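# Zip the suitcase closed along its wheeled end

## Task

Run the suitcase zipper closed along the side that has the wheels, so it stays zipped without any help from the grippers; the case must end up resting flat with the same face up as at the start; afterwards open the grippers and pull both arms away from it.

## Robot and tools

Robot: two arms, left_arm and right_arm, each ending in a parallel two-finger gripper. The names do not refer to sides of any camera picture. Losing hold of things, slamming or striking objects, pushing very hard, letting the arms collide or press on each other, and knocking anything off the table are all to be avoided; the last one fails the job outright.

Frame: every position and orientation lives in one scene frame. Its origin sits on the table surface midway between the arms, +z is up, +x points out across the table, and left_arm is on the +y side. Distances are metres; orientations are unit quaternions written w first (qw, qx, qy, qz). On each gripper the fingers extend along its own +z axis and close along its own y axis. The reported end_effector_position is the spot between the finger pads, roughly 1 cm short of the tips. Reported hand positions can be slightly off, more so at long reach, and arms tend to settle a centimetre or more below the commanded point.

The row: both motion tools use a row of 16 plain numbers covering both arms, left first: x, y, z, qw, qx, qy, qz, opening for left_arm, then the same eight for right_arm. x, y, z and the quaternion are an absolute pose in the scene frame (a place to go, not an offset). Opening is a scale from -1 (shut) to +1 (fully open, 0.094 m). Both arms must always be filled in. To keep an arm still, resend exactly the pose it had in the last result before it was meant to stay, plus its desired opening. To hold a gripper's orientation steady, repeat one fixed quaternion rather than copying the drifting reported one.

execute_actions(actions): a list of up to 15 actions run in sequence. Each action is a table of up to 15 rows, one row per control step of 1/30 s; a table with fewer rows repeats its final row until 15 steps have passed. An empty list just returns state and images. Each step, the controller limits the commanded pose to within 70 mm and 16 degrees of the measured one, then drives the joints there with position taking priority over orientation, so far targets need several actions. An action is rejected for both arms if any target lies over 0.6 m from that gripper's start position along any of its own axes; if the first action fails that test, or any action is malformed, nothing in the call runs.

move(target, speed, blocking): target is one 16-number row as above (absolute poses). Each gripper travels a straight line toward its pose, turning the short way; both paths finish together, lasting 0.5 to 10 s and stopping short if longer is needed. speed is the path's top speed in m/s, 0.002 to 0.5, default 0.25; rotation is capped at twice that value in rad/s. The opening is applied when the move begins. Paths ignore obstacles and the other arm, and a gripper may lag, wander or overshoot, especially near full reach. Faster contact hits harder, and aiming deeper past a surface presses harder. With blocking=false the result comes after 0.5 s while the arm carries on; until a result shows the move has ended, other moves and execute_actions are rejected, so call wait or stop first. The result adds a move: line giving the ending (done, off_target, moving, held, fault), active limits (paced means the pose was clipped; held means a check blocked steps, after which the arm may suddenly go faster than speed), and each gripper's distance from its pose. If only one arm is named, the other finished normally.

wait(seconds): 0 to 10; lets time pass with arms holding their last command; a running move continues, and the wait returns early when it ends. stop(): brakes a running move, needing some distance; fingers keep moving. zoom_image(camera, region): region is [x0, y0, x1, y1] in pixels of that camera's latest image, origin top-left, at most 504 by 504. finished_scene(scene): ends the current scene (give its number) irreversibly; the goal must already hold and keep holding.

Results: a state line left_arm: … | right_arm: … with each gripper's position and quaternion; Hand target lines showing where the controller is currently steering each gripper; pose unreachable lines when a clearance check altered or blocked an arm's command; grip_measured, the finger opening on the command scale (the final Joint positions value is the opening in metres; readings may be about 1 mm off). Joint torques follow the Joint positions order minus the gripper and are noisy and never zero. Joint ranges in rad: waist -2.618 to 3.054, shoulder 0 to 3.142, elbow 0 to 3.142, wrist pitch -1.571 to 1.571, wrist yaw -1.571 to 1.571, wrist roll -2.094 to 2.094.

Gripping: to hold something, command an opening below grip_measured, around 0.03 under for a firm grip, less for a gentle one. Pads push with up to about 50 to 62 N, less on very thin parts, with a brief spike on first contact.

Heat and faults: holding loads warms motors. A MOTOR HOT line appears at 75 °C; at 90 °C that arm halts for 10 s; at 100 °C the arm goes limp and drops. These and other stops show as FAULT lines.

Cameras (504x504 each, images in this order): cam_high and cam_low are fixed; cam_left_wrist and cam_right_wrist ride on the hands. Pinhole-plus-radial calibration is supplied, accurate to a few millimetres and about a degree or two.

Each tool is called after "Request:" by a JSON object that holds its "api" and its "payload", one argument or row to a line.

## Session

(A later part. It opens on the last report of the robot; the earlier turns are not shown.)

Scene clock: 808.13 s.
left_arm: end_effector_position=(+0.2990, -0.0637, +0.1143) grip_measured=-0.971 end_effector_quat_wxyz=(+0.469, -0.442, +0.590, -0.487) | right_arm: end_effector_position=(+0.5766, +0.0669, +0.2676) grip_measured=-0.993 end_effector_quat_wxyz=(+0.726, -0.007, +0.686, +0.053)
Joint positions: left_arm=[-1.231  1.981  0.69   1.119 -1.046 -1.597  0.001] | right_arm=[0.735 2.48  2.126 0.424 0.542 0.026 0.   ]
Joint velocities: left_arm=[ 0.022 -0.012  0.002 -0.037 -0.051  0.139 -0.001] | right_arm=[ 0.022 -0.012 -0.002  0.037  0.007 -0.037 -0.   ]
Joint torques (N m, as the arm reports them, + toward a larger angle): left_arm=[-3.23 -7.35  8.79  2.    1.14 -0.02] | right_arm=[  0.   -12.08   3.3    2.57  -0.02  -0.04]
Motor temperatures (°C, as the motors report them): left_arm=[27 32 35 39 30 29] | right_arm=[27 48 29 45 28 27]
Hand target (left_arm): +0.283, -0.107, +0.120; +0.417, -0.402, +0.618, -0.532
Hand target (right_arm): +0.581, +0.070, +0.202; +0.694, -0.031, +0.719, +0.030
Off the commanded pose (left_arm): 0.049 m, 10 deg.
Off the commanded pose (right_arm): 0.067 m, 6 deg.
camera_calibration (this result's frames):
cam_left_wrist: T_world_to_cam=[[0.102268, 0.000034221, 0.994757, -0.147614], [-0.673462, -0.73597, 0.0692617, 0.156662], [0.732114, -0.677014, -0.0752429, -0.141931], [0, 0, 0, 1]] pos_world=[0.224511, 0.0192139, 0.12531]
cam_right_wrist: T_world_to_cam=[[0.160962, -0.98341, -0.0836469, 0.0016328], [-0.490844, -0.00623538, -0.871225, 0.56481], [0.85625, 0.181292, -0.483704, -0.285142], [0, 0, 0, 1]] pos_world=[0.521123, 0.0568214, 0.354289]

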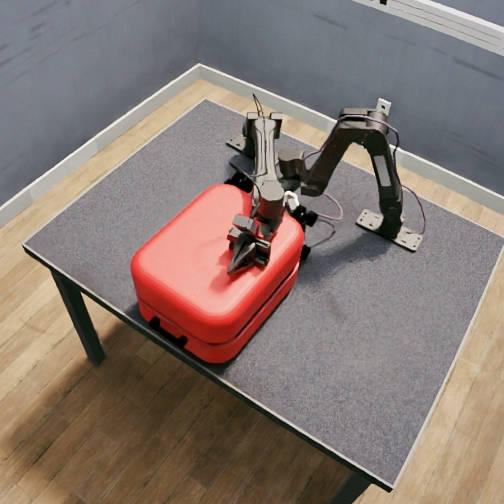

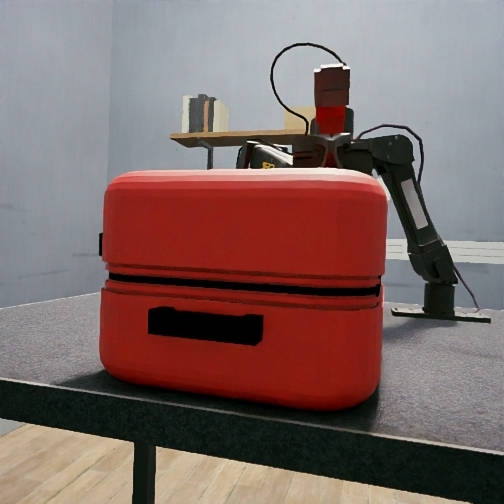

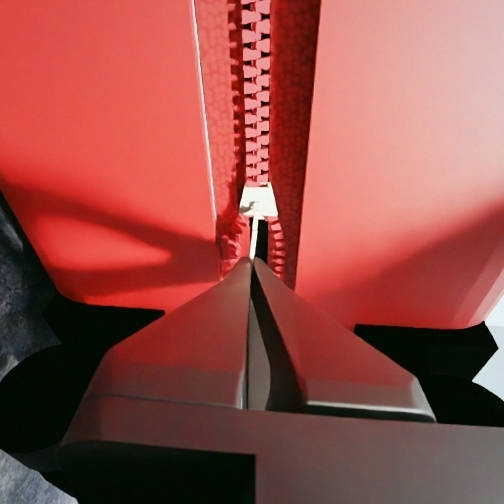

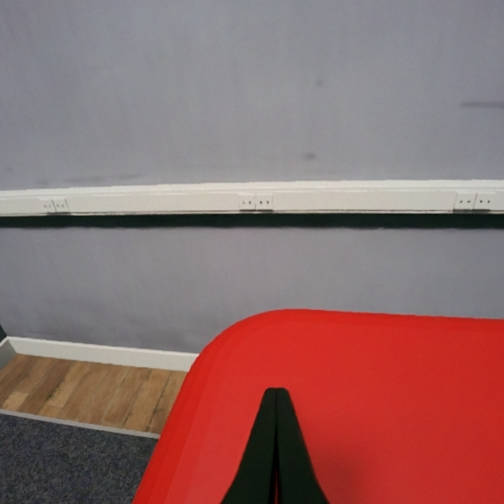

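Request:
{"api": "execute_actions", "payload": {
  "actions": [
    [[0.288,-0.116,0.118,0.4159,-0.4016,0.6183,-0.5324,-1,0.583,0.072,0.201,0.6941,-0.0314,0.7186,0.0303,-1]],
    [[0.297,-0.072,0.117,0.4617,-0.4391,0.5923,-0.4932,-1,0.583,0.072,0.201,0.6941,-0.0314,0.7186,0.0303,-1]],
    [[0.297,-0.070,0.117,0.4617,-0.4391,0.5923,-0.4932,-0.6,0.580,0.070,0.245,0.7100,-0.0200,0.7030,0.0400,-1]],
    [[0.275,-0.066,0.118,0.4617,-0.4391,0.5923,-0.4932,-0.6,0.578,0.068,0.285,0.7260,-0.0070,0.6860,0.0530,-1]]
  ]
}}

Scene clock: 830.53 s.
left_arm: end_effector_position=(+0.2772, -0.0721, +0.1165) grip_measured=-0.602 end_effector_quat_wxyz=(+0.457, -0.438, +0.592, -0.499) | right_arm: end_effector_position=(+0.5772, +0.0672, +0.2862) grip_measured=-0.993 end_effector_quat_wxyz=(+0.732, -0.003, +0.679, +0.057)
Joint positions: left_arm=[-1.296  1.962  0.674  1.107 -1.08  -1.625  0.019] | right_arm=[0.735 2.48  2.18  0.391 0.542 0.026 0.   ]
Joint velocities: left_arm=[-0.012 -0.007  0.012 -0.051  0.037  0.037  0.   ] | right_arm=[ 0.007 -0.007 -0.007 -0.051 -0.022  0.007 -0.   ]
Joint torques (N m, as the arm reports them, + toward a larger angle): left_arm=[-0.29 -9.21  3.37  1.84 -0.25 -0.04] | right_arm=[ -0.02 -17.41   8.39   2.2   -0.02   0.01]
Motor temperatures (°C, as the motors report them): left_arm=[27 33 35 39 29 29] | right_arm=[27 48 29 45 28 27]
Hand target (left_arm): +0.275, -0.066, +0.118; +0.462, -0.439, +0.592, -0.493
Hand target (right_arm): +0.578, +0.068, +0.285; +0.726, -0.007, +0.685, +0.053
Off the commanded pose (left_arm): 0.007 m, 1 deg.
Off the commanded pose (right_arm): 0.002 m, 1 deg.
camera_calibration (this result's frames):
cam_left_wrist: T_world_to_cam=[[0.104302, 0.0158314, 0.99442, -0.146949], [-0.694622, -0.714427, 0.0842305, 0.14132], [0.711774, -0.699531, -0.0635189, -0.128814], [0, 0, 0, 1]] pos_world=[0.205178, 0.0131802, 0.126043]
cam_right_wrist: T_world_to_cam=[[0.162117, -0.982362, -0.0931816, 0.00542203], [-0.475705, 0.00492859, -0.879591, 0.574211], [0.864536, 0.186924, -0.466515, -0.286765], [0, 0, 0, 1]] pos_world=[0.520195, 0.0560997, 0.371796]

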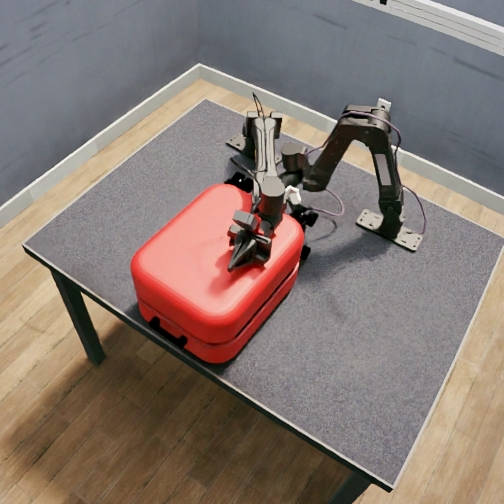

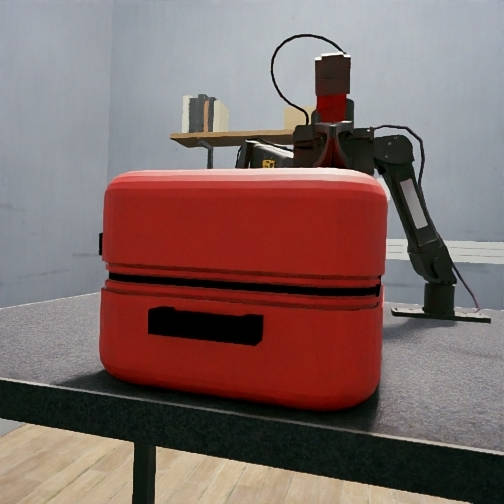

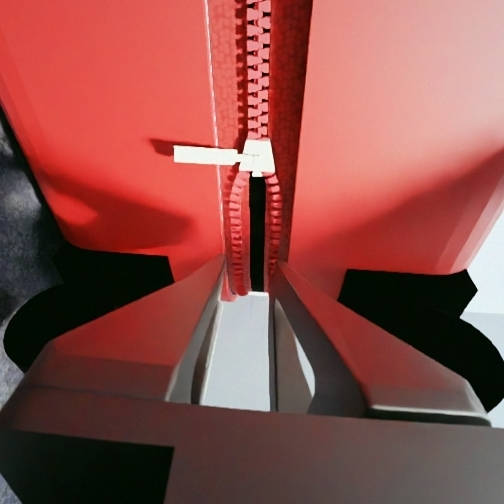

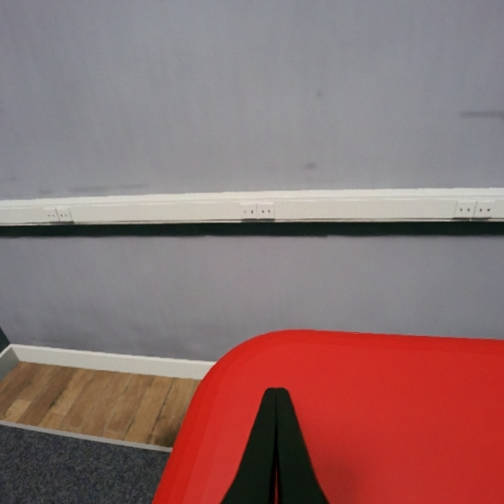

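Request:
{"api": "move", "payload": {
  "target": [0.262,-0.060,0.120,0.4617,-0.4391,0.5923,-0.4932,-0.6,0.40,-0.33,0.34,0.6561,0,0.7547,0,-0.65],
  "speed": 0.3
}}

Scene clock: 851.40 s.
left_arm: end_effector_position=(+0.2663, -0.0648, +0.1201) grip_measured=-0.602 end_effector_quat_wxyz=(+0.457, -0.442, +0.587, -0.501) | right_arm: end_effector_position=(+0.4041, -0.3329, +0.3472) grip_measured=-0.652 end_effector_quat_wxyz=(+0.667, +0.000, +0.745, -0.009)
Joint positions: left_arm=[-1.325  1.928  0.638  1.107 -1.116 -1.64   0.019] | right_arm=[-0.111  1.328  1.087  0.128 -0.205 -0.036  0.016]
Joint velocities: left_arm=[-0.012 -0.007  0.002 -0.007 -0.037 -0.007 -0.001] | right_arm=[-0.007 -0.007 -0.007  0.007  0.037 -0.037  0.   ]
Joint torques (N m, as the arm reports them, + toward a larger angle): left_arm=[-0.88 -8.87  3.1   1.73 -0.22 -0.01] | right_arm=[-0.22 -6.59  7.61  2.36 -0.09 -0.06]
Motor temperatures (°C, as the motors report them): left_arm=[27 35 33 38 28 29] | right_arm=[27 53 31 44 28 27]
Hand target (left_arm): +0.262, -0.060, +0.120; +0.462, -0.439, +0.592, -0.494
Hand target (right_arm): +0.402, -0.332, +0.343; +0.658, -0.003, +0.753, -0.007
Off the commanded pose (left_arm): 0.006 m, 1 deg.
Off the commanded pose (right_arm): 0.009 m, 2 deg.
move: done
camera_calibration (this result's frames):
cam_left_wrist: T_world_to_cam=[[0.101451, 0.0267715, 0.99448, -0.148023], [-0.689483, -0.718728, 0.0896851, 0.136399], [0.717162, -0.694776, -0.0544572, -0.117995], [0, 0, 0, 1]] pos_world=[0.193683, 0.0200168, 0.128547]
cam_right_wrist: T_world_to_cam=[[0.0576852, -0.998116, -0.0208828, -0.342083], [-0.63061, -0.0202133, -0.775837, 0.565709], [0.773953, 0.0579232, -0.630588, 0.0166912], [0, 0, 0, 1]] pos_world=[0.363556, -0.330971, 0.442279]

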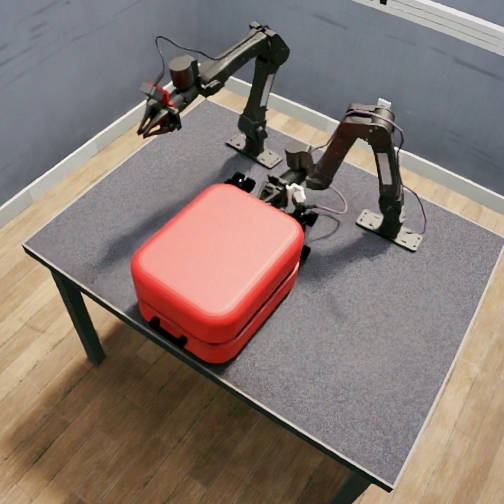

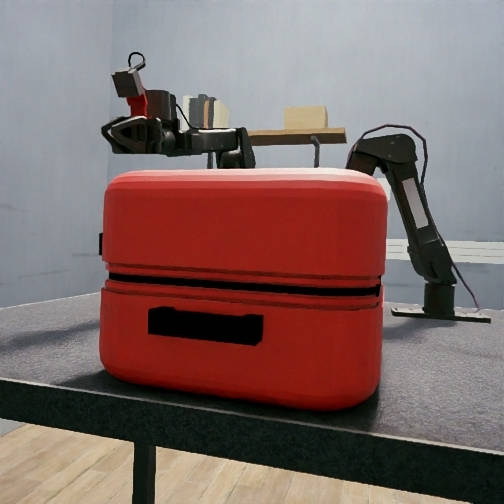

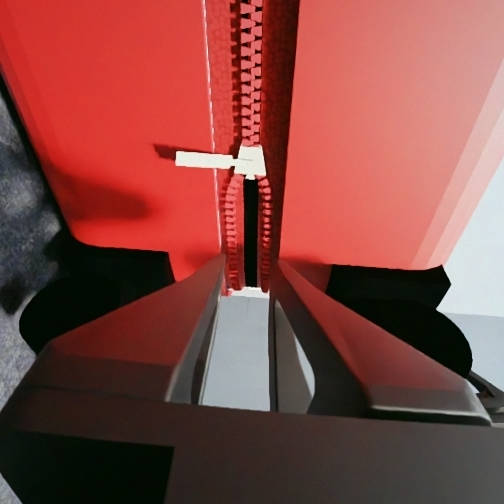

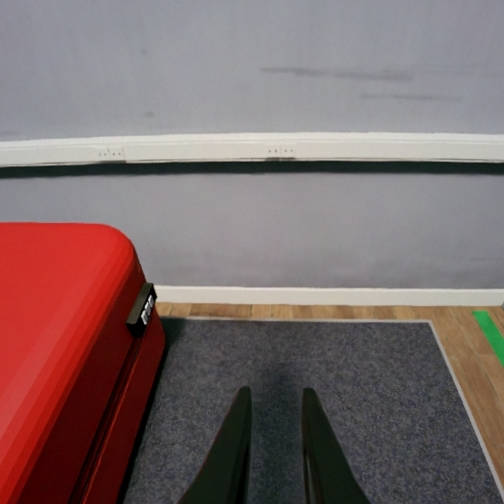

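Request:
{"api": "move", "payload": {
  "target": [0.268,-0.02,0.34,0.6964,0.1228,0.6964,-0.1228,-1,0.402,-0.332,0.343,0.6561,0,0.7547,0,-0.65],
  "speed": 0.35
}}

Request:
{"api": "move", "payload": {
  "target": [0.590,-0.128,0.35,0.7529,0.0458,0.6545,-0.0526,-1,0.235,-0.085,0.30,0.6361,0,0.7716,0,-0.65],
  "speed": 0.3
}}

Scene clock: 872.47 s.
left_arm: end_effector_position=(+0.2655, -0.0222, +0.3264) grip_measured=-0.980 end_effector_quat_wxyz=(+0.693, +0.127, +0.700, -0.118) | right_arm: end_effector_position=(+0.4039, -0.3310, +0.3452) grip_measured=-0.652 end_effector_quat_wxyz=(+0.664, -0.003, +0.748, -0.005)
Joint positions: left_arm=[-1.225  1.188  0.814  0.356 -0.86  -0.003  0.001] | right_arm=[-0.111  1.328  1.087  0.12  -0.216 -0.037  0.016]
Joint velocities: left_arm=[ 0.007  0.007 -0.002 -0.022  0.037 -0.066  0.   ] | right_arm=[-0.007  0.002  0.007  0.007 -0.007 -0.11  -0.   ]
Joint torques (N m, as the arm reports them, + toward a larger angle): left_arm=[ 0.88 -4.91 10.26  1.92  0.08  0.06] | right_arm=[-0.61 -6.44  7.95  2.36 -0.08  0.08]
Motor temperatures (°C, as the motors report them): left_arm=[27 35 33 37 28 29] | right_arm=[27 46 31 44 28 27]
Hand target (left_arm): +0.267, -0.018, +0.341; +0.698, +0.123, +0.695, -0.122
Hand target (right_arm): +0.402, -0.332, +0.343; +0.656, +0.000, +0.754, -0.000
Off the commanded pose (left_arm): 0.014 m, 1 deg.
Off the commanded pose (right_arm): 0.003 m, 1 deg.
move: off_target (left_arm)
camera_calibration (this result's frames):
cam_left_wrist: T_world_to_cam=[[-0.322801, -0.937581, 0.129386, 0.0193189], [-0.565667, 0.0815118, -0.820595, 0.429896], [0.758828, -0.338078, -0.556671, 0.0842323], [0, 0, 0, 1]] pos_world=[0.185496, 0.0115485, 0.397161]
cam_right_wrist: T_world_to_cam=[[0.0681803, -0.997392, -0.0236689, -0.343198], [-0.636494, -0.0252165, -0.770869, 0.563074], [0.768262, 0.0676232, -0.636554, 0.0230552], [0, 0, 0, 1]] pos_world=[0.36408, -0.329664, 0.440609]

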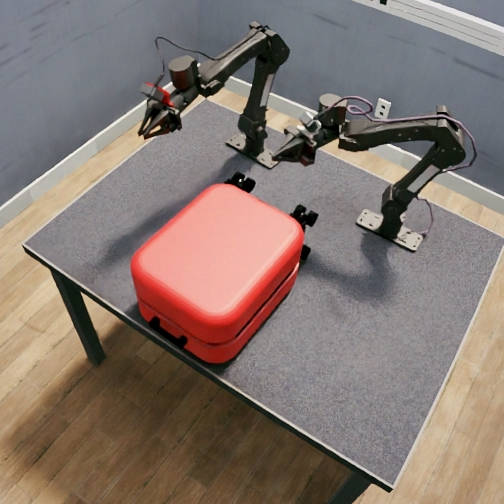

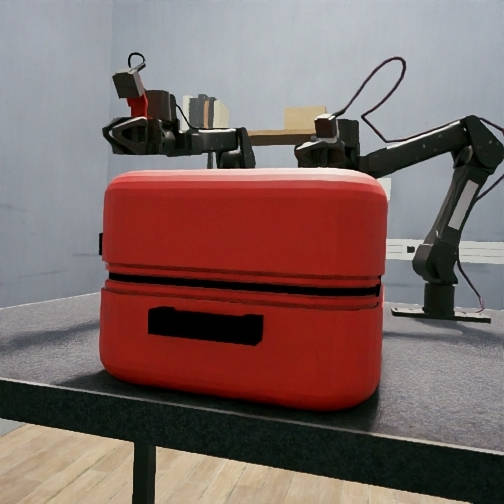

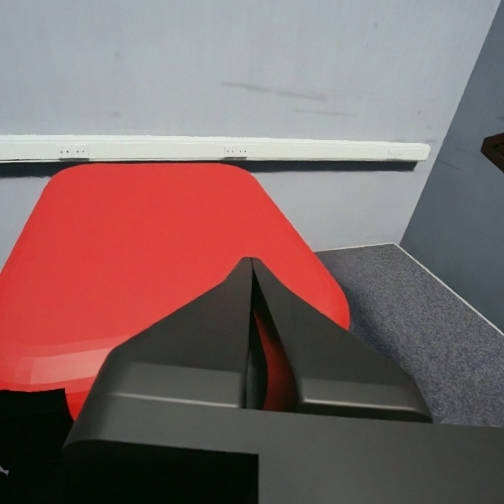

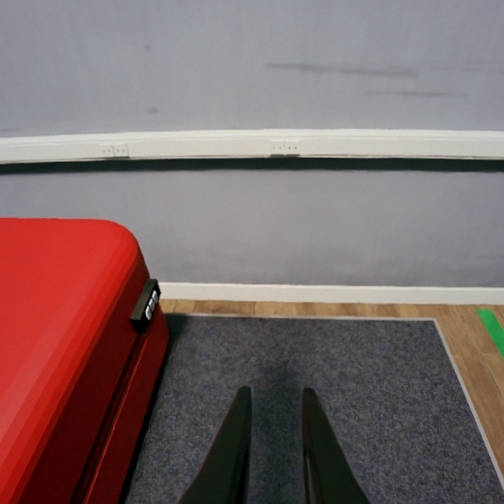

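Scene clock: 874.50 s.
left_arm: end_effector_position=(+0.5908, -0.1249, +0.3449) grip_measured=-0.980 end_effector_quat_wxyz=(+0.754, +0.045, +0.653, -0.052) | right_arm: end_effector_position=(+0.2338, -0.0804, +0.2981) grip_measured=-0.652 end_effector_quat_wxyz=(+0.636, +0.008, +0.771, +0.017)
Joint positions: left_arm=[-0.752  2.456  2.301  0.327 -0.59   0.096  0.001] | right_arm=[ 1.168  1.083  0.865 -0.149  1.012  0.352  0.016]
Joint velocities: left_arm=[ 0.002 -0.017 -0.007 -0.007 -0.007  0.051 -0.001] | right_arm=[-0.012 -0.022 -0.017 -0.051 -0.037 -0.037 -0.001]
Joint torques (N m, as the arm reports them, + toward a larger angle): left_arm=[ -0.07 -14.06  10.17   2.     0.06   0.03] | right_arm=[ 0.38 -2.37  8.46  1.92  0.29  0.1 ]
Motor temperatures (°C, as the motors report them): left_arm=[27 35 33 37 28 29] | right_arm=[27 46 31 44 28 27]
Hand target (left_arm): +0.590, -0.125, +0.351; +0.754, +0.048, +0.653, -0.051
Hand target (right_arm): +0.234, -0.081, +0.299; +0.633, +0.007, +0.774, +0.008
Off the commanded pose (left_arm): 0.006 m, 0 deg.
Off the commanded pose (right_arm): 0.005 m, 2 deg.
move: done
camera_calibration (this result's frames):
cam_left_wrist: T_world_to_cam=[[-0.141759, -0.979797, 0.141077, -0.0906108], [-0.439552, -0.0653924, -0.895833, 0.570596], [0.88696, -0.189003, -0.421402, -0.290764], [0, 0, 0, 1]] pos_world=[0.495858, -0.106423, 0.401414]
cam_right_wrist: T_world_to_cam=[[0.0764666, -0.994174, -0.0759649, -0.068908], [-0.691259, 0.00204625, -0.722604, 0.425469], [0.71855, 0.107767, -0.687076, 0.136751], [0, 0, 0, 1]] pos_world=[0.201116, -0.0841143, 0.396169]

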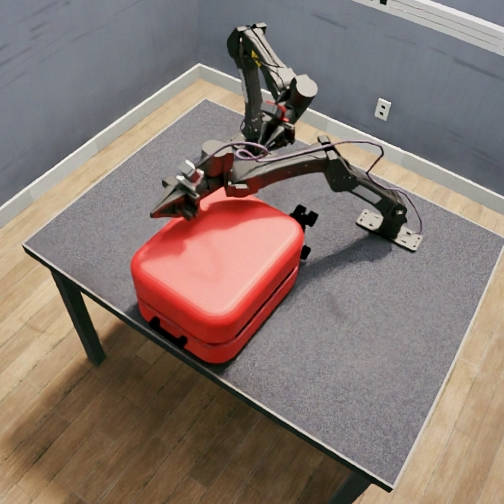

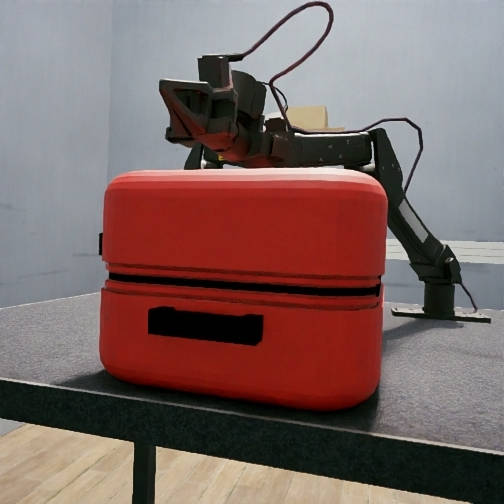

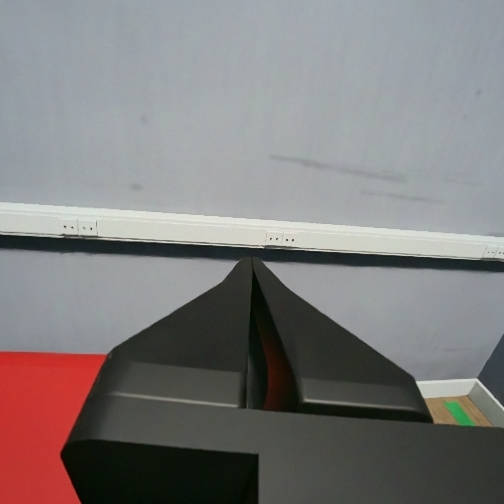

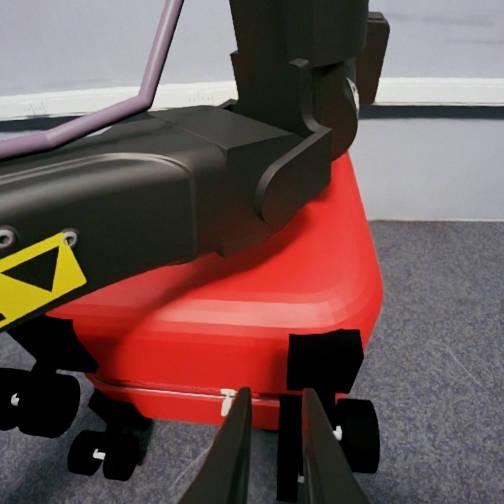

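Request:
{"api": "move", "payload": {
  "target": [0.590,-0.128,0.35,0.7529,0.0458,0.6545,-0.0526,-1,0.205,-0.038,0.205,0.6361,0,0.7716,0,-0.65],
  "speed": 0.2
}}

Request:
{"api": "move", "payload": {
  "target": [0.590,-0.128,0.335,0.7529,0.0458,0.6545,-0.0526,-1,0.265,-0.036,0.098,0.6361,0,0.7716,0,-0.65],
  "speed": 0.2
}}

Scene clock: 895.63 s.
left_arm: end_effector_position=(+0.5911, -0.1252, +0.3469) grip_measured=-0.980 end_effector_quat_wxyz=(+0.754, +0.045, +0.654, -0.052) | right_arm: end_effector_position=(+0.2064, -0.0351, +0.2066) grip_measured=-0.652 end_effector_quat_wxyz=(+0.633, -0.001, +0.774, +0.005)
Joint positions: left_arm=[-0.752  2.46   2.318  0.313 -0.59   0.096  0.001] | right_arm=[1.359 1.313 0.688 0.068 1.186 0.531 0.016]
Joint velocities: left_arm=[-0.017  0.002 -0.002 -0.066 -0.037 -0.007  0.   ] | right_arm=[-0.007  0.007  0.007 -0.007 -0.022 -0.081  0.   ]
Joint torques (N m, as the arm reports them, + toward a larger angle): left_arm=[ -0.31 -13.81  10.08   1.98   0.02   0.  ] | right_arm=[ 0.66 -4.64  5.59  2.07  0.4   0.11]
Motor temperatures (°C, as the motors report them): left_arm=[27 40 36 38 28 29] | right_arm=[27 43 32 42 28 27]
Hand target (left_arm): +0.590, -0.128, +0.350; +0.753, +0.046, +0.654, -0.053
Hand target (right_arm): +0.205, -0.037, +0.203; +0.635, +0.000, +0.773, +0.001
Off the commanded pose (left_arm): 0.004 m, 0 deg.
Off the commanded pose (right_arm): 0.004 m, 1 deg.
move: done
camera_calibration (this result's frames):
cam_left_wrist: T_world_to_cam=[[-0.1416, -0.979941, 0.140234, -0.0909662], [-0.440566, -0.0644754, -0.895402, 0.573061], [0.886483, -0.188571, -0.422599, -0.289546], [0, 0, 0, 1]] pos_world=[0.496267, -0.106793, 0.403515]
cam_right_wrist: T_world_to_cam=[[0.0746211, -0.996076, -0.0475906, -0.0342181], [-0.696863, -0.0179496, -0.716979, 0.339541], [0.713312, 0.0866659, -0.695468, 0.0907964], [0, 0, 0, 1]] pos_world=[0.174401, -0.0358582, 0.304962]

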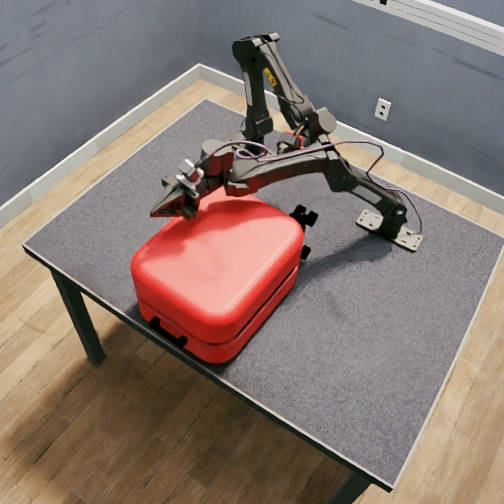

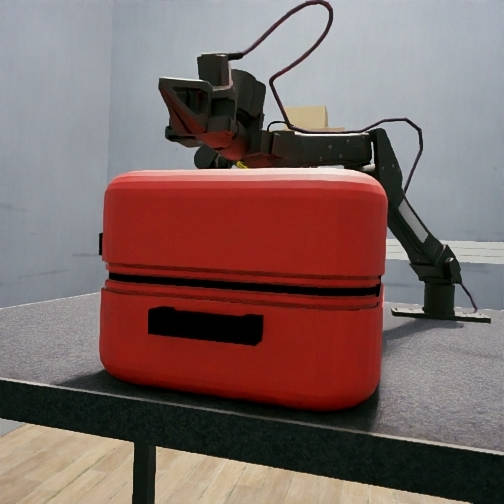

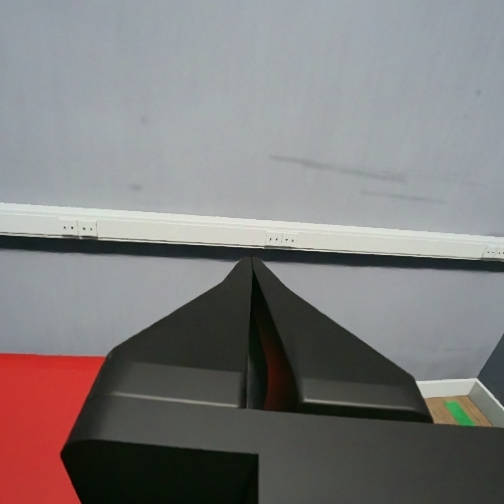

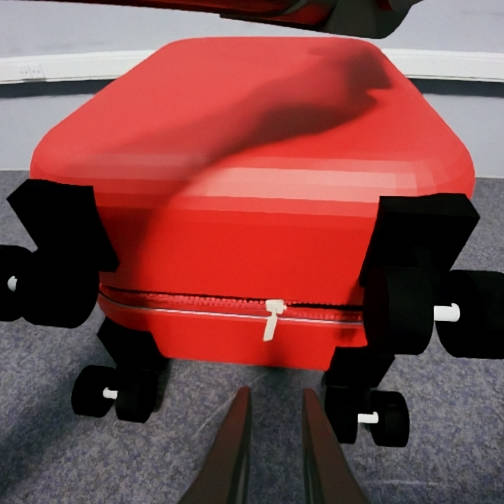

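Scene clock: 897.13 s.
left_arm: end_effector_position=(+0.5918, -0.1258, +0.3376) grip_measured=-0.980 end_effector_quat_wxyz=(+0.752, +0.047, +0.655, -0.051) | right_arm: end_effector_position=(+0.2669, -0.0290, +0.1079) grip_measured=-0.652 end_effector_quat_wxyz=(+0.644, +0.010, +0.765, +0.015)
Joint positions: left_arm=[-0.752  2.46   2.286  0.339 -0.59   0.096  0.001] | right_arm=[1.159 1.792 0.529 0.936 1.016 0.316 0.016]
Joint velocities: left_arm=[ 0.007  0.002 -0.012 -0.051 -0.051 -0.007  0.001] | right_arm=[ 0.017 -0.007  0.007  0.037  0.037  0.051 -0.   ]
Joint torques (N m, as the arm reports them, + toward a larger angle): left_arm=[ -0.37 -14.11   6.8    2.36   0.04   0.  ] | right_arm=[-0.85 -6.55  2.73  2.32  0.13 -0.07]
Motor temperatures (°C, as the motors report them): left_arm=[27 40 36 38 28 29] | right_arm=[27 43 32 42 28 27]
Hand target (left_arm): +0.590, -0.128, +0.335; +0.753, +0.046, +0.654, -0.053
Hand target (right_arm): +0.266, -0.036, +0.097; +0.638, -0.000, +0.770, -0.000
Off the commanded pose (left_arm): 0.004 m, 0 deg.
Off the commanded pose (right_arm): 0.012 m, 2 deg.
move: off_target (right_arm)
camera_calibration (this result's frames):
cam_left_wrist: T_world_to_cam=[[-0.140973, -0.980508, 0.136859, -0.0894539], [-0.444614, -0.0608119, -0.893656, 0.567273], [0.884559, -0.186831, -0.427375, -0.291183], [0, 0, 0, 1]] pos_world=[0.497176, -0.107615, 0.394744]
cam_right_wrist: T_world_to_cam=[[0.0721245, -0.994739, -0.0727443, -0.0339519], [-0.675997, 0.00487415, -0.736888, 0.308315], [0.733366, 0.102323, -0.672089, -0.0290089], [0, 0, 0, 1]] pos_world=[0.232143, -0.0323078, 0.205227]

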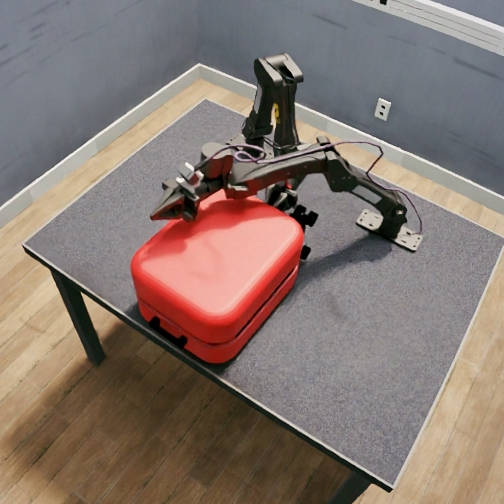

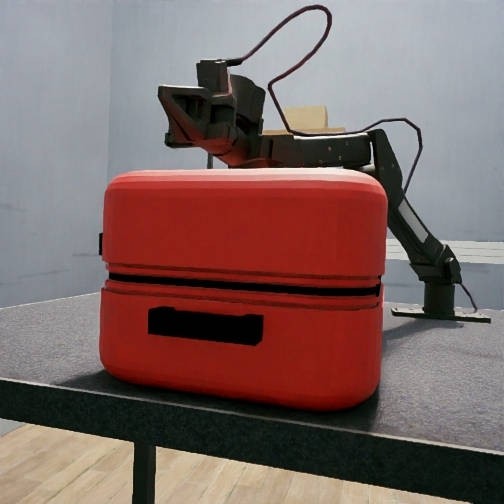

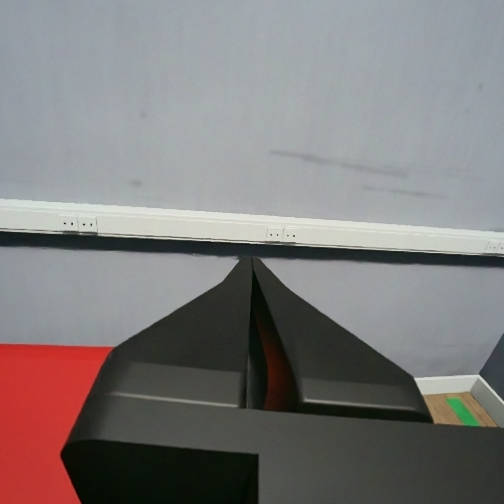

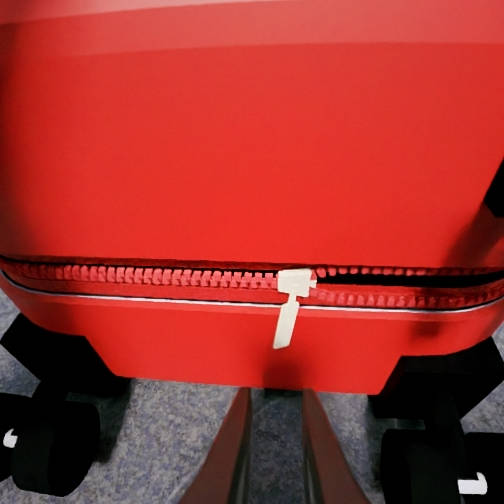

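Request:
{"api": "execute_actions", "payload": {
  "actions": [
    [[0.590,-0.128,0.31,0.7529,0.0458,0.6545,-0.0526,-1,0.272,-0.042,0.088,0.6360,0.0135,0.7715,-0.0111,-0.65]],
    [[0.590,-0.128,0.28,0.7529,0.0458,0.6545,-0.0526,-1,0.280,-0.042,0.086,0.6360,0.0135,0.7715,-0.0111,-0.65]],
    [[0.590,-0.128,0.255,0.7529,0.0458,0.6545,-0.0526,-1,0.286,-0.042,0.086,0.6360,0.0135,0.7715,-0.0111,-0.65]]
  ]
}}

Scene clock: 915.93 s.
left_arm: end_effector_position=(+0.5865, -0.1207, +0.3098) grip_measured=-0.980 end_effector_quat_wxyz=(+0.774, +0.026, +0.629, -0.068) | right_arm: end_effector_position=(+0.2823, -0.0437, +0.0869) grip_measured=-0.652 end_effector_quat_wxyz=(+0.636, +0.014, +0.771, -0.009)
Joint positions: left_arm=[-0.752  2.449  2.082  0.619 -0.592  0.096  0.001] | right_arm=[1.096 1.873 0.529 0.99  0.99  0.305 0.016]
Joint velocities: left_arm=[ 0.002 -0.007  0.007 -0.007 -0.051  0.051 -0.001] | right_arm=[ 0.017 -0.012 -0.002  0.007  0.037 -0.007  0.   ]
Joint torques (N m, as the arm reports them, + toward a larger angle): left_arm=[ -0.48 -10.63   2.83   2.28   0.08  -0.01] | right_arm=[-0.7  -7.01  5.14  2.32  0.13 -0.06]
Motor temperatures (°C, as the motors report them): left_arm=[27 42 35 39 27 29] | right_arm=[27 44 30 43 28 27]
Hand target (left_arm): +0.590, -0.128, +0.256; +0.753, +0.046, +0.655, -0.053
Hand target (right_arm): +0.286, -0.042, +0.086; +0.636, +0.013, +0.771, -0.011
Off the commanded pose (left_arm): 0.055 m, 5 deg.
Off the commanded pose (right_arm): 0.004 m, 0 deg.
camera_calibration (this result's frames):
cam_left_wrist: T_world_to_cam=[[-0.149856, -0.971298, 0.184725, -0.0898936], [-0.38631, -0.114462, -0.915239, 0.506411], [0.910114, -0.208516, -0.358069, -0.336476], [0, 0, 0, 1]] pos_world=[0.488392, -0.0995093, 0.359611]
cam_right_wrist: T_world_to_cam=[[0.0342404, -0.998437, -0.0441801, -0.0431618], [-0.691469, 0.00825063, -0.722359, 0.306537], [0.721594, 0.055283, -0.690106, -0.0500182], [0, 0, 0, 1]] pos_world=[0.249532, -0.0428583, 0.185005]

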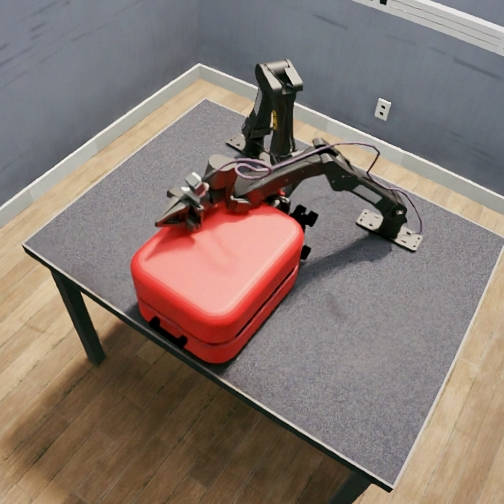

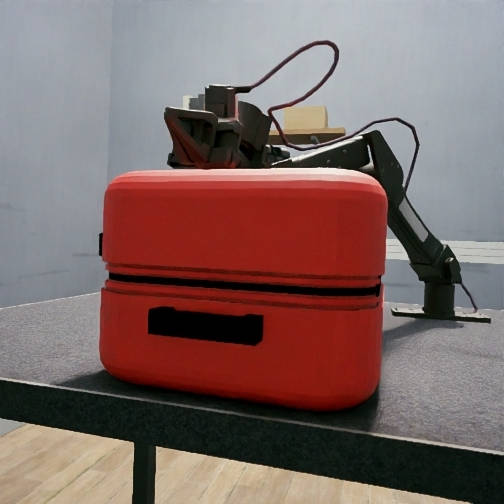

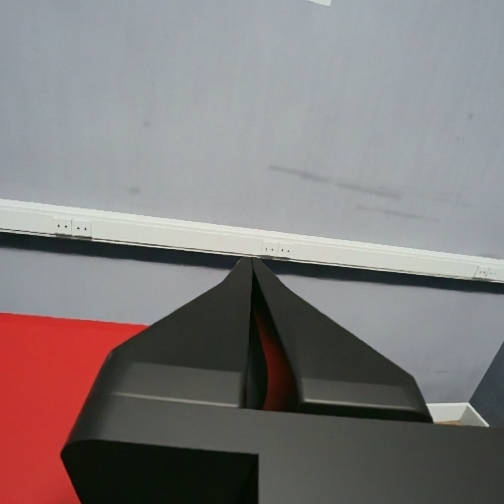

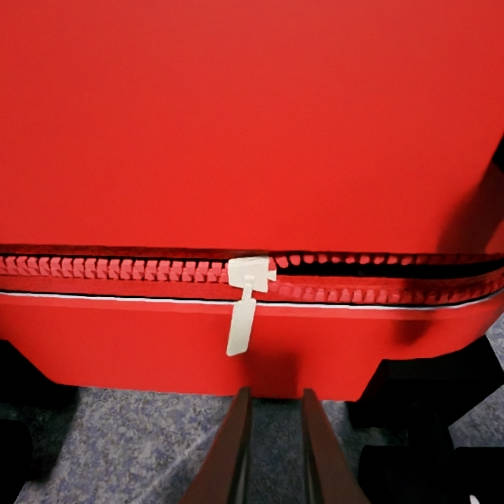

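Request:
{"api": "execute_actions", "payload": {
  "actions": [
    [[0.590,-0.128,0.25,0.7529,0.0458,0.6545,-0.0526,-1,0.286,-0.031,0.092,0.6360,0.0135,0.7715,-0.0111,-0.65]],
    [[0.590,-0.128,0.25,0.7529,0.0458,0.6545,-0.0526,-1,0.292,-0.031,0.092,0.6360,0.0135,0.7715,-0.0111,-0.65]]
  ]
}}

Scene clock: 927.83 s.
left_arm: end_effector_position=(+0.5852, -0.1195, +0.3127) grip_measured=-0.980 end_effector_quat_wxyz=(+0.778, +0.022, +0.624, -0.071) | right_arm: end_effector_position=(+0.2880, -0.0307, +0.0975) grip_measured=-0.652 end_effector_quat_wxyz=(+0.642, +0.020, +0.766, +0.001)
Joint positions: left_arm=[-0.752  2.444  2.073  0.639 -0.592  0.096  0.001] | right_arm=[1.103 1.875 0.581 0.968 0.993 0.304 0.016]
Joint velocities: left_arm=[-0.007 -0.007 -0.002 -0.022 -0.022 -0.066 -0.001] | right_arm=[-0.012 -0.002 -0.002 -0.022 -0.022  0.007 -0.001]
Joint torques (N m, as the arm reports them, + toward a larger angle): left_arm=[ -0.4  -10.18   2.33   2.25   0.05  -0.04] | right_arm=[-0.96 -7.23  5.57  2.    0.12 -0.03]
Motor temperatures (°C, as the motors report them): left_arm=[27 40 34 39 27 29] | right_arm=[27 44 30 42 28 27]
Hand target (left_arm): +0.590, -0.127, +0.251; +0.752, +0.046, +0.655, -0.053
Hand target (right_arm): +0.292, -0.031, +0.092; +0.636, +0.014, +0.771, -0.011
Off the commanded pose (left_arm): 0.063 m, 6 deg.
Off the commanded pose (right_arm): 0.007 m, 2 deg.
camera_calibration (this result's frames):
cam_left_wrist: T_world_to_cam=[[-0.151993, -0.969365, 0.192952, -0.0905764], [-0.375937, -0.123848, -0.918331, 0.502415], [0.914095, -0.212118, -0.345596, -0.340719], [0, 0, 0, 1]] pos_world=[0.486559, -0.0978507, 0.361109]
cam_right_wrist: T_world_to_cam=[[0.0392855, -0.997016, -0.0664438, -0.0292064], [-0.679347, 0.0221129, -0.733484, 0.316113], [0.732765, 0.0739537, -0.676451, -0.0515281], [0, 0, 0, 1]] pos_world=[0.253656, -0.0322987, 0.195067]

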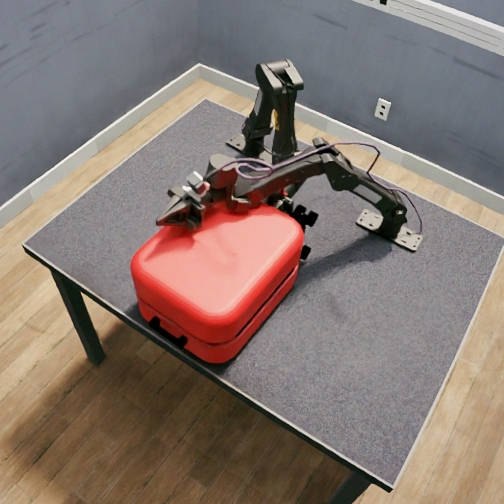

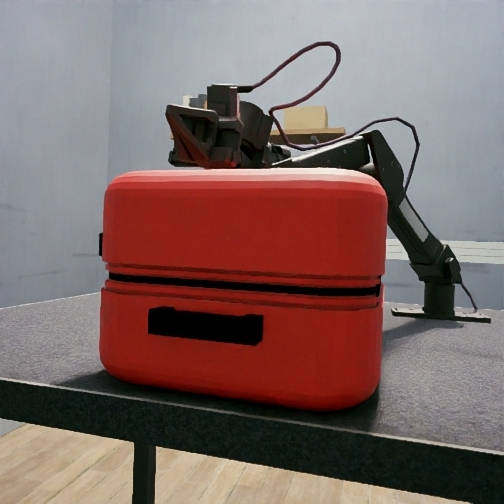

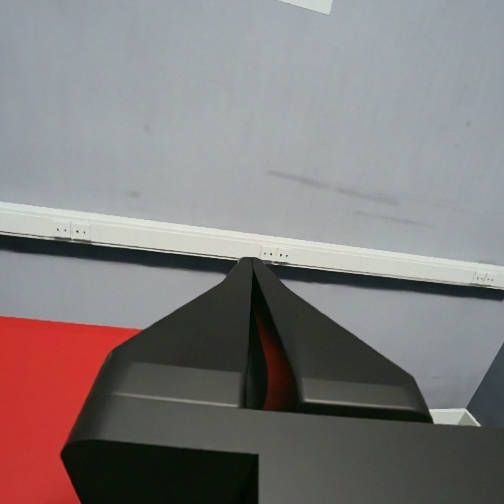

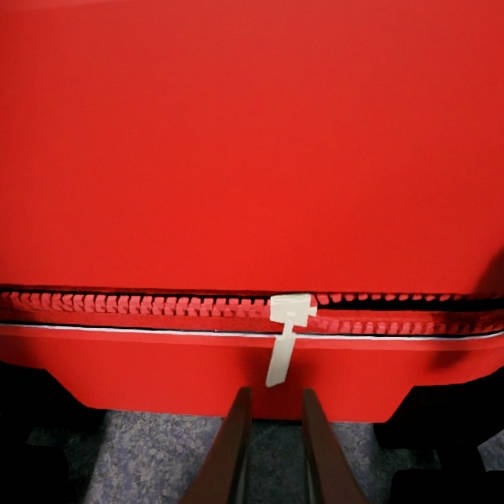

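Request:
{"api": "execute_actions", "payload": {
  "actions": [
    [[0.590,-0.128,0.25,0.7529,0.0458,0.6545,-0.0526,-1,0.295,-0.034,0.087,0.6360,0.0135,0.7715,-0.0111,-0.65]],
    [[0.590,-0.128,0.25,0.7529,0.0458,0.6545,-0.0526,-1,0.299,-0.034,0.087,0.6360,0.0135,0.7715,-0.0111,-0.65]]
  ]
}}

Scene clock: 932.30 s.
left_arm: end_effector_position=(+0.5852, -0.1195, +0.3127) grip_measured=-0.980 end_effector_quat_wxyz=(+0.778, +0.022, +0.624, -0.071) | right_arm: end_effector_position=(+0.2943, -0.0362, +0.0880) grip_measured=-0.652 end_effector_quat_wxyz=(+0.636, +0.013, +0.772, -0.009)
Joint positions: left_arm=[-0.752  2.444  2.073  0.639 -0.592  0.096  0.001] | right_arm=[1.075 1.901 0.581 0.975 0.969 0.292 0.016]
Joint velocities: left_arm=[ 0.002 -0.017  0.002  0.066 -0.066  0.007  0.   ] | right_arm=[-0.007  0.022 -0.017  0.007  0.007  0.037 -0.   ]
Joint torques (N m, as the arm reports them, + toward a larger angle): left_arm=[ -0.35 -10.16   2.36   2.27   0.03   0.  ] | right_arm=[-0.74 -7.16  5.59  2.34  0.14 -0.06]
Motor temperatures (°C, as the motors report them): left_arm=[27 40 33 39 27 29] | right_arm=[27 44 30 42 28 27]
Hand target (left_arm): +0.590, -0.127, +0.251; +0.752, +0.046, +0.655, -0.053
Hand target (right_arm): +0.299, -0.034, +0.087; +0.636, +0.013, +0.771, -0.011
Off the commanded pose (left_arm): 0.063 m, 6 deg.
Off the commanded pose (right_arm): 0.005 m, 0 deg.
camera_calibration (this result's frames):
cam_left_wrist: T_world_to_cam=[[-0.151993, -0.969365, 0.192952, -0.0905764], [-0.375937, -0.123848, -0.918331, 0.502415], [0.914095, -0.212118, -0.345596, -0.340719], [0, 0, 0, 1]] pos_world=[0.486559, -0.0978507, 0.361109]
cam_right_wrist: T_world_to_cam=[[0.0354389, -0.998418, -0.0436479, -0.0364159], [-0.691978, 0.00699691, -0.721885, 0.315655], [0.721048, 0.0557862, -0.690635, -0.0580916], [0, 0, 0, 1]] pos_world=[0.261604, -0.0353262, 0.186157]

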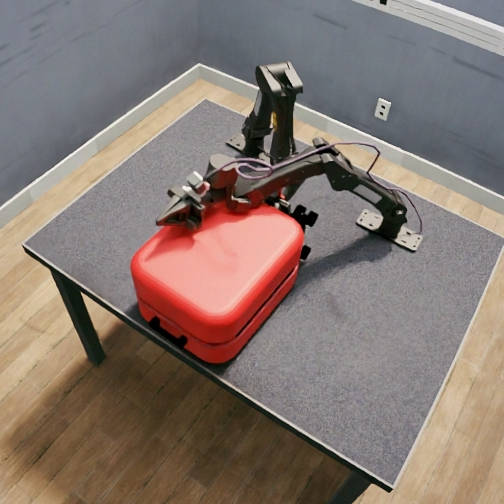

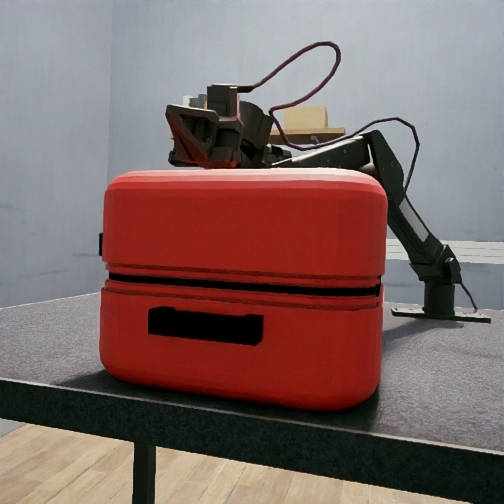

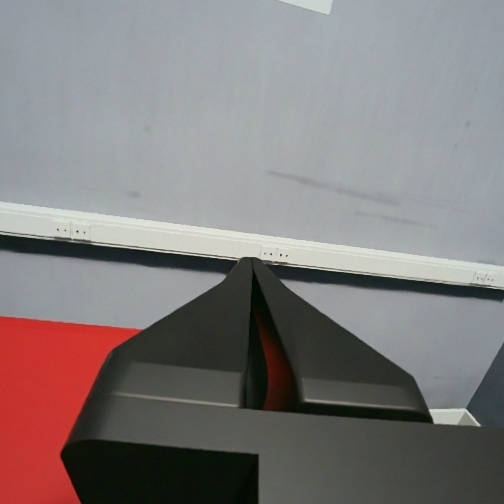

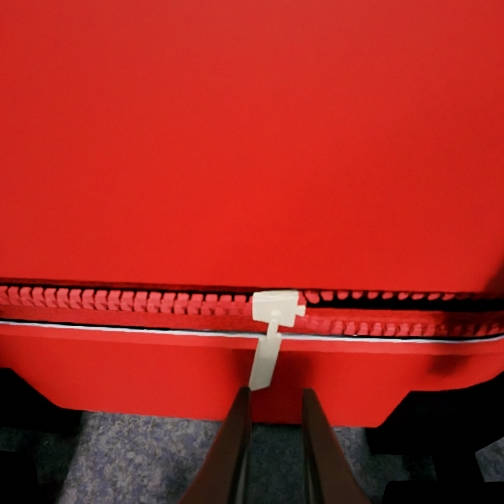

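Request:
{"api": "execute_actions", "payload": {
  "actions": [
    [[0.590,-0.128,0.25,0.7529,0.0458,0.6545,-0.0526,-1,0.299,-0.031,0.089,0.6360,0.0135,0.7715,-0.0111,-0.65]]
  ]
}}

Scene clock: 936.90 s.
left_arm: end_effector_position=(+0.5852, -0.1195, +0.3127) grip_measured=-0.980 end_effector_quat_wxyz=(+0.778, +0.022, +0.624, -0.071) | right_arm: end_effector_position=(+0.2966, -0.0328, +0.0921) grip_measured=-0.652 end_effector_quat_wxyz=(+0.639, +0.017, +0.769, -0.004)
Joint positions: left_arm=[-0.752  2.444  2.073  0.639 -0.592  0.096  0.001] | right_arm=[1.075 1.901 0.596 0.975 0.969 0.292 0.016]
Joint velocities: left_arm=[-0.017  0.002 -0.017 -0.051 -0.022  0.007 -0.001] | right_arm=[-0.002  0.012 -0.002 -0.022 -0.007  0.022  0.   ]
Joint torques (N m, as the arm reports them, + toward a larger angle): left_arm=[ -0.44 -10.25   2.36   2.25   0.05  -0.04] | right_arm=[-0.21 -7.53  5.47  2.16  0.18 -0.03]
Motor temperatures (°C, as the motors report them): left_arm=[27 40 33 39 27 29] | right_arm=[27 44 30 42 28 27]
Hand target (left_arm): +0.590, -0.127, +0.251; +0.752, +0.046, +0.655, -0.053
Hand target (right_arm): +0.299, -0.031, +0.089; +0.636, +0.014, +0.771, -0.011
Off the commanded pose (left_arm): 0.063 m, 6 deg.
Off the commanded pose (right_arm): 0.004 m, 1 deg.
camera_calibration (this result's frames):
cam_left_wrist: T_world_to_cam=[[-0.151993, -0.969365, 0.192952, -0.0905764], [-0.375937, -0.123848, -0.918331, 0.502415], [0.914095, -0.212118, -0.345596, -0.340719], [0, 0, 0, 1]] pos_world=[0.486559, -0.0978507, 0.361109]
cam_right_wrist: T_world_to_cam=[[0.036201, -0.997812, -0.0553301, -0.0320692], [-0.686084, 0.0154417, -0.727358, 0.319191], [0.726621, 0.0642922, -0.684024, -0.0591053], [0, 0, 0, 1]] pos_world=[0.2631, -0.0331279, 0.189962]

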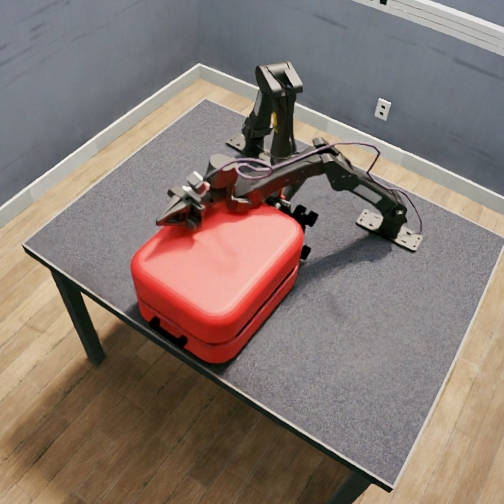

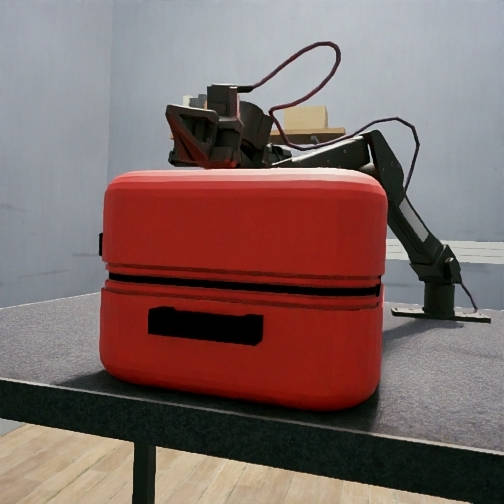

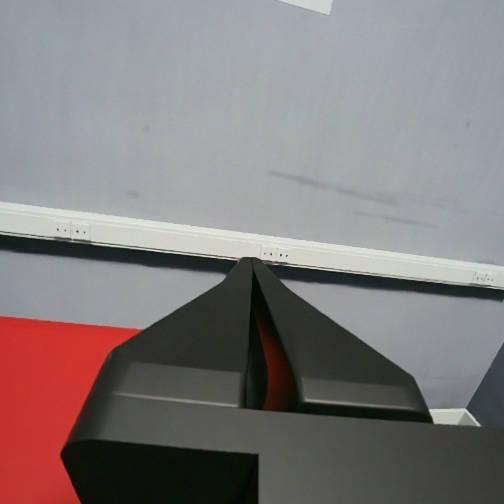

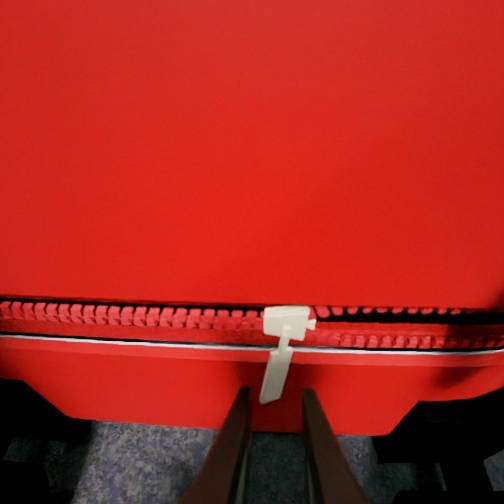

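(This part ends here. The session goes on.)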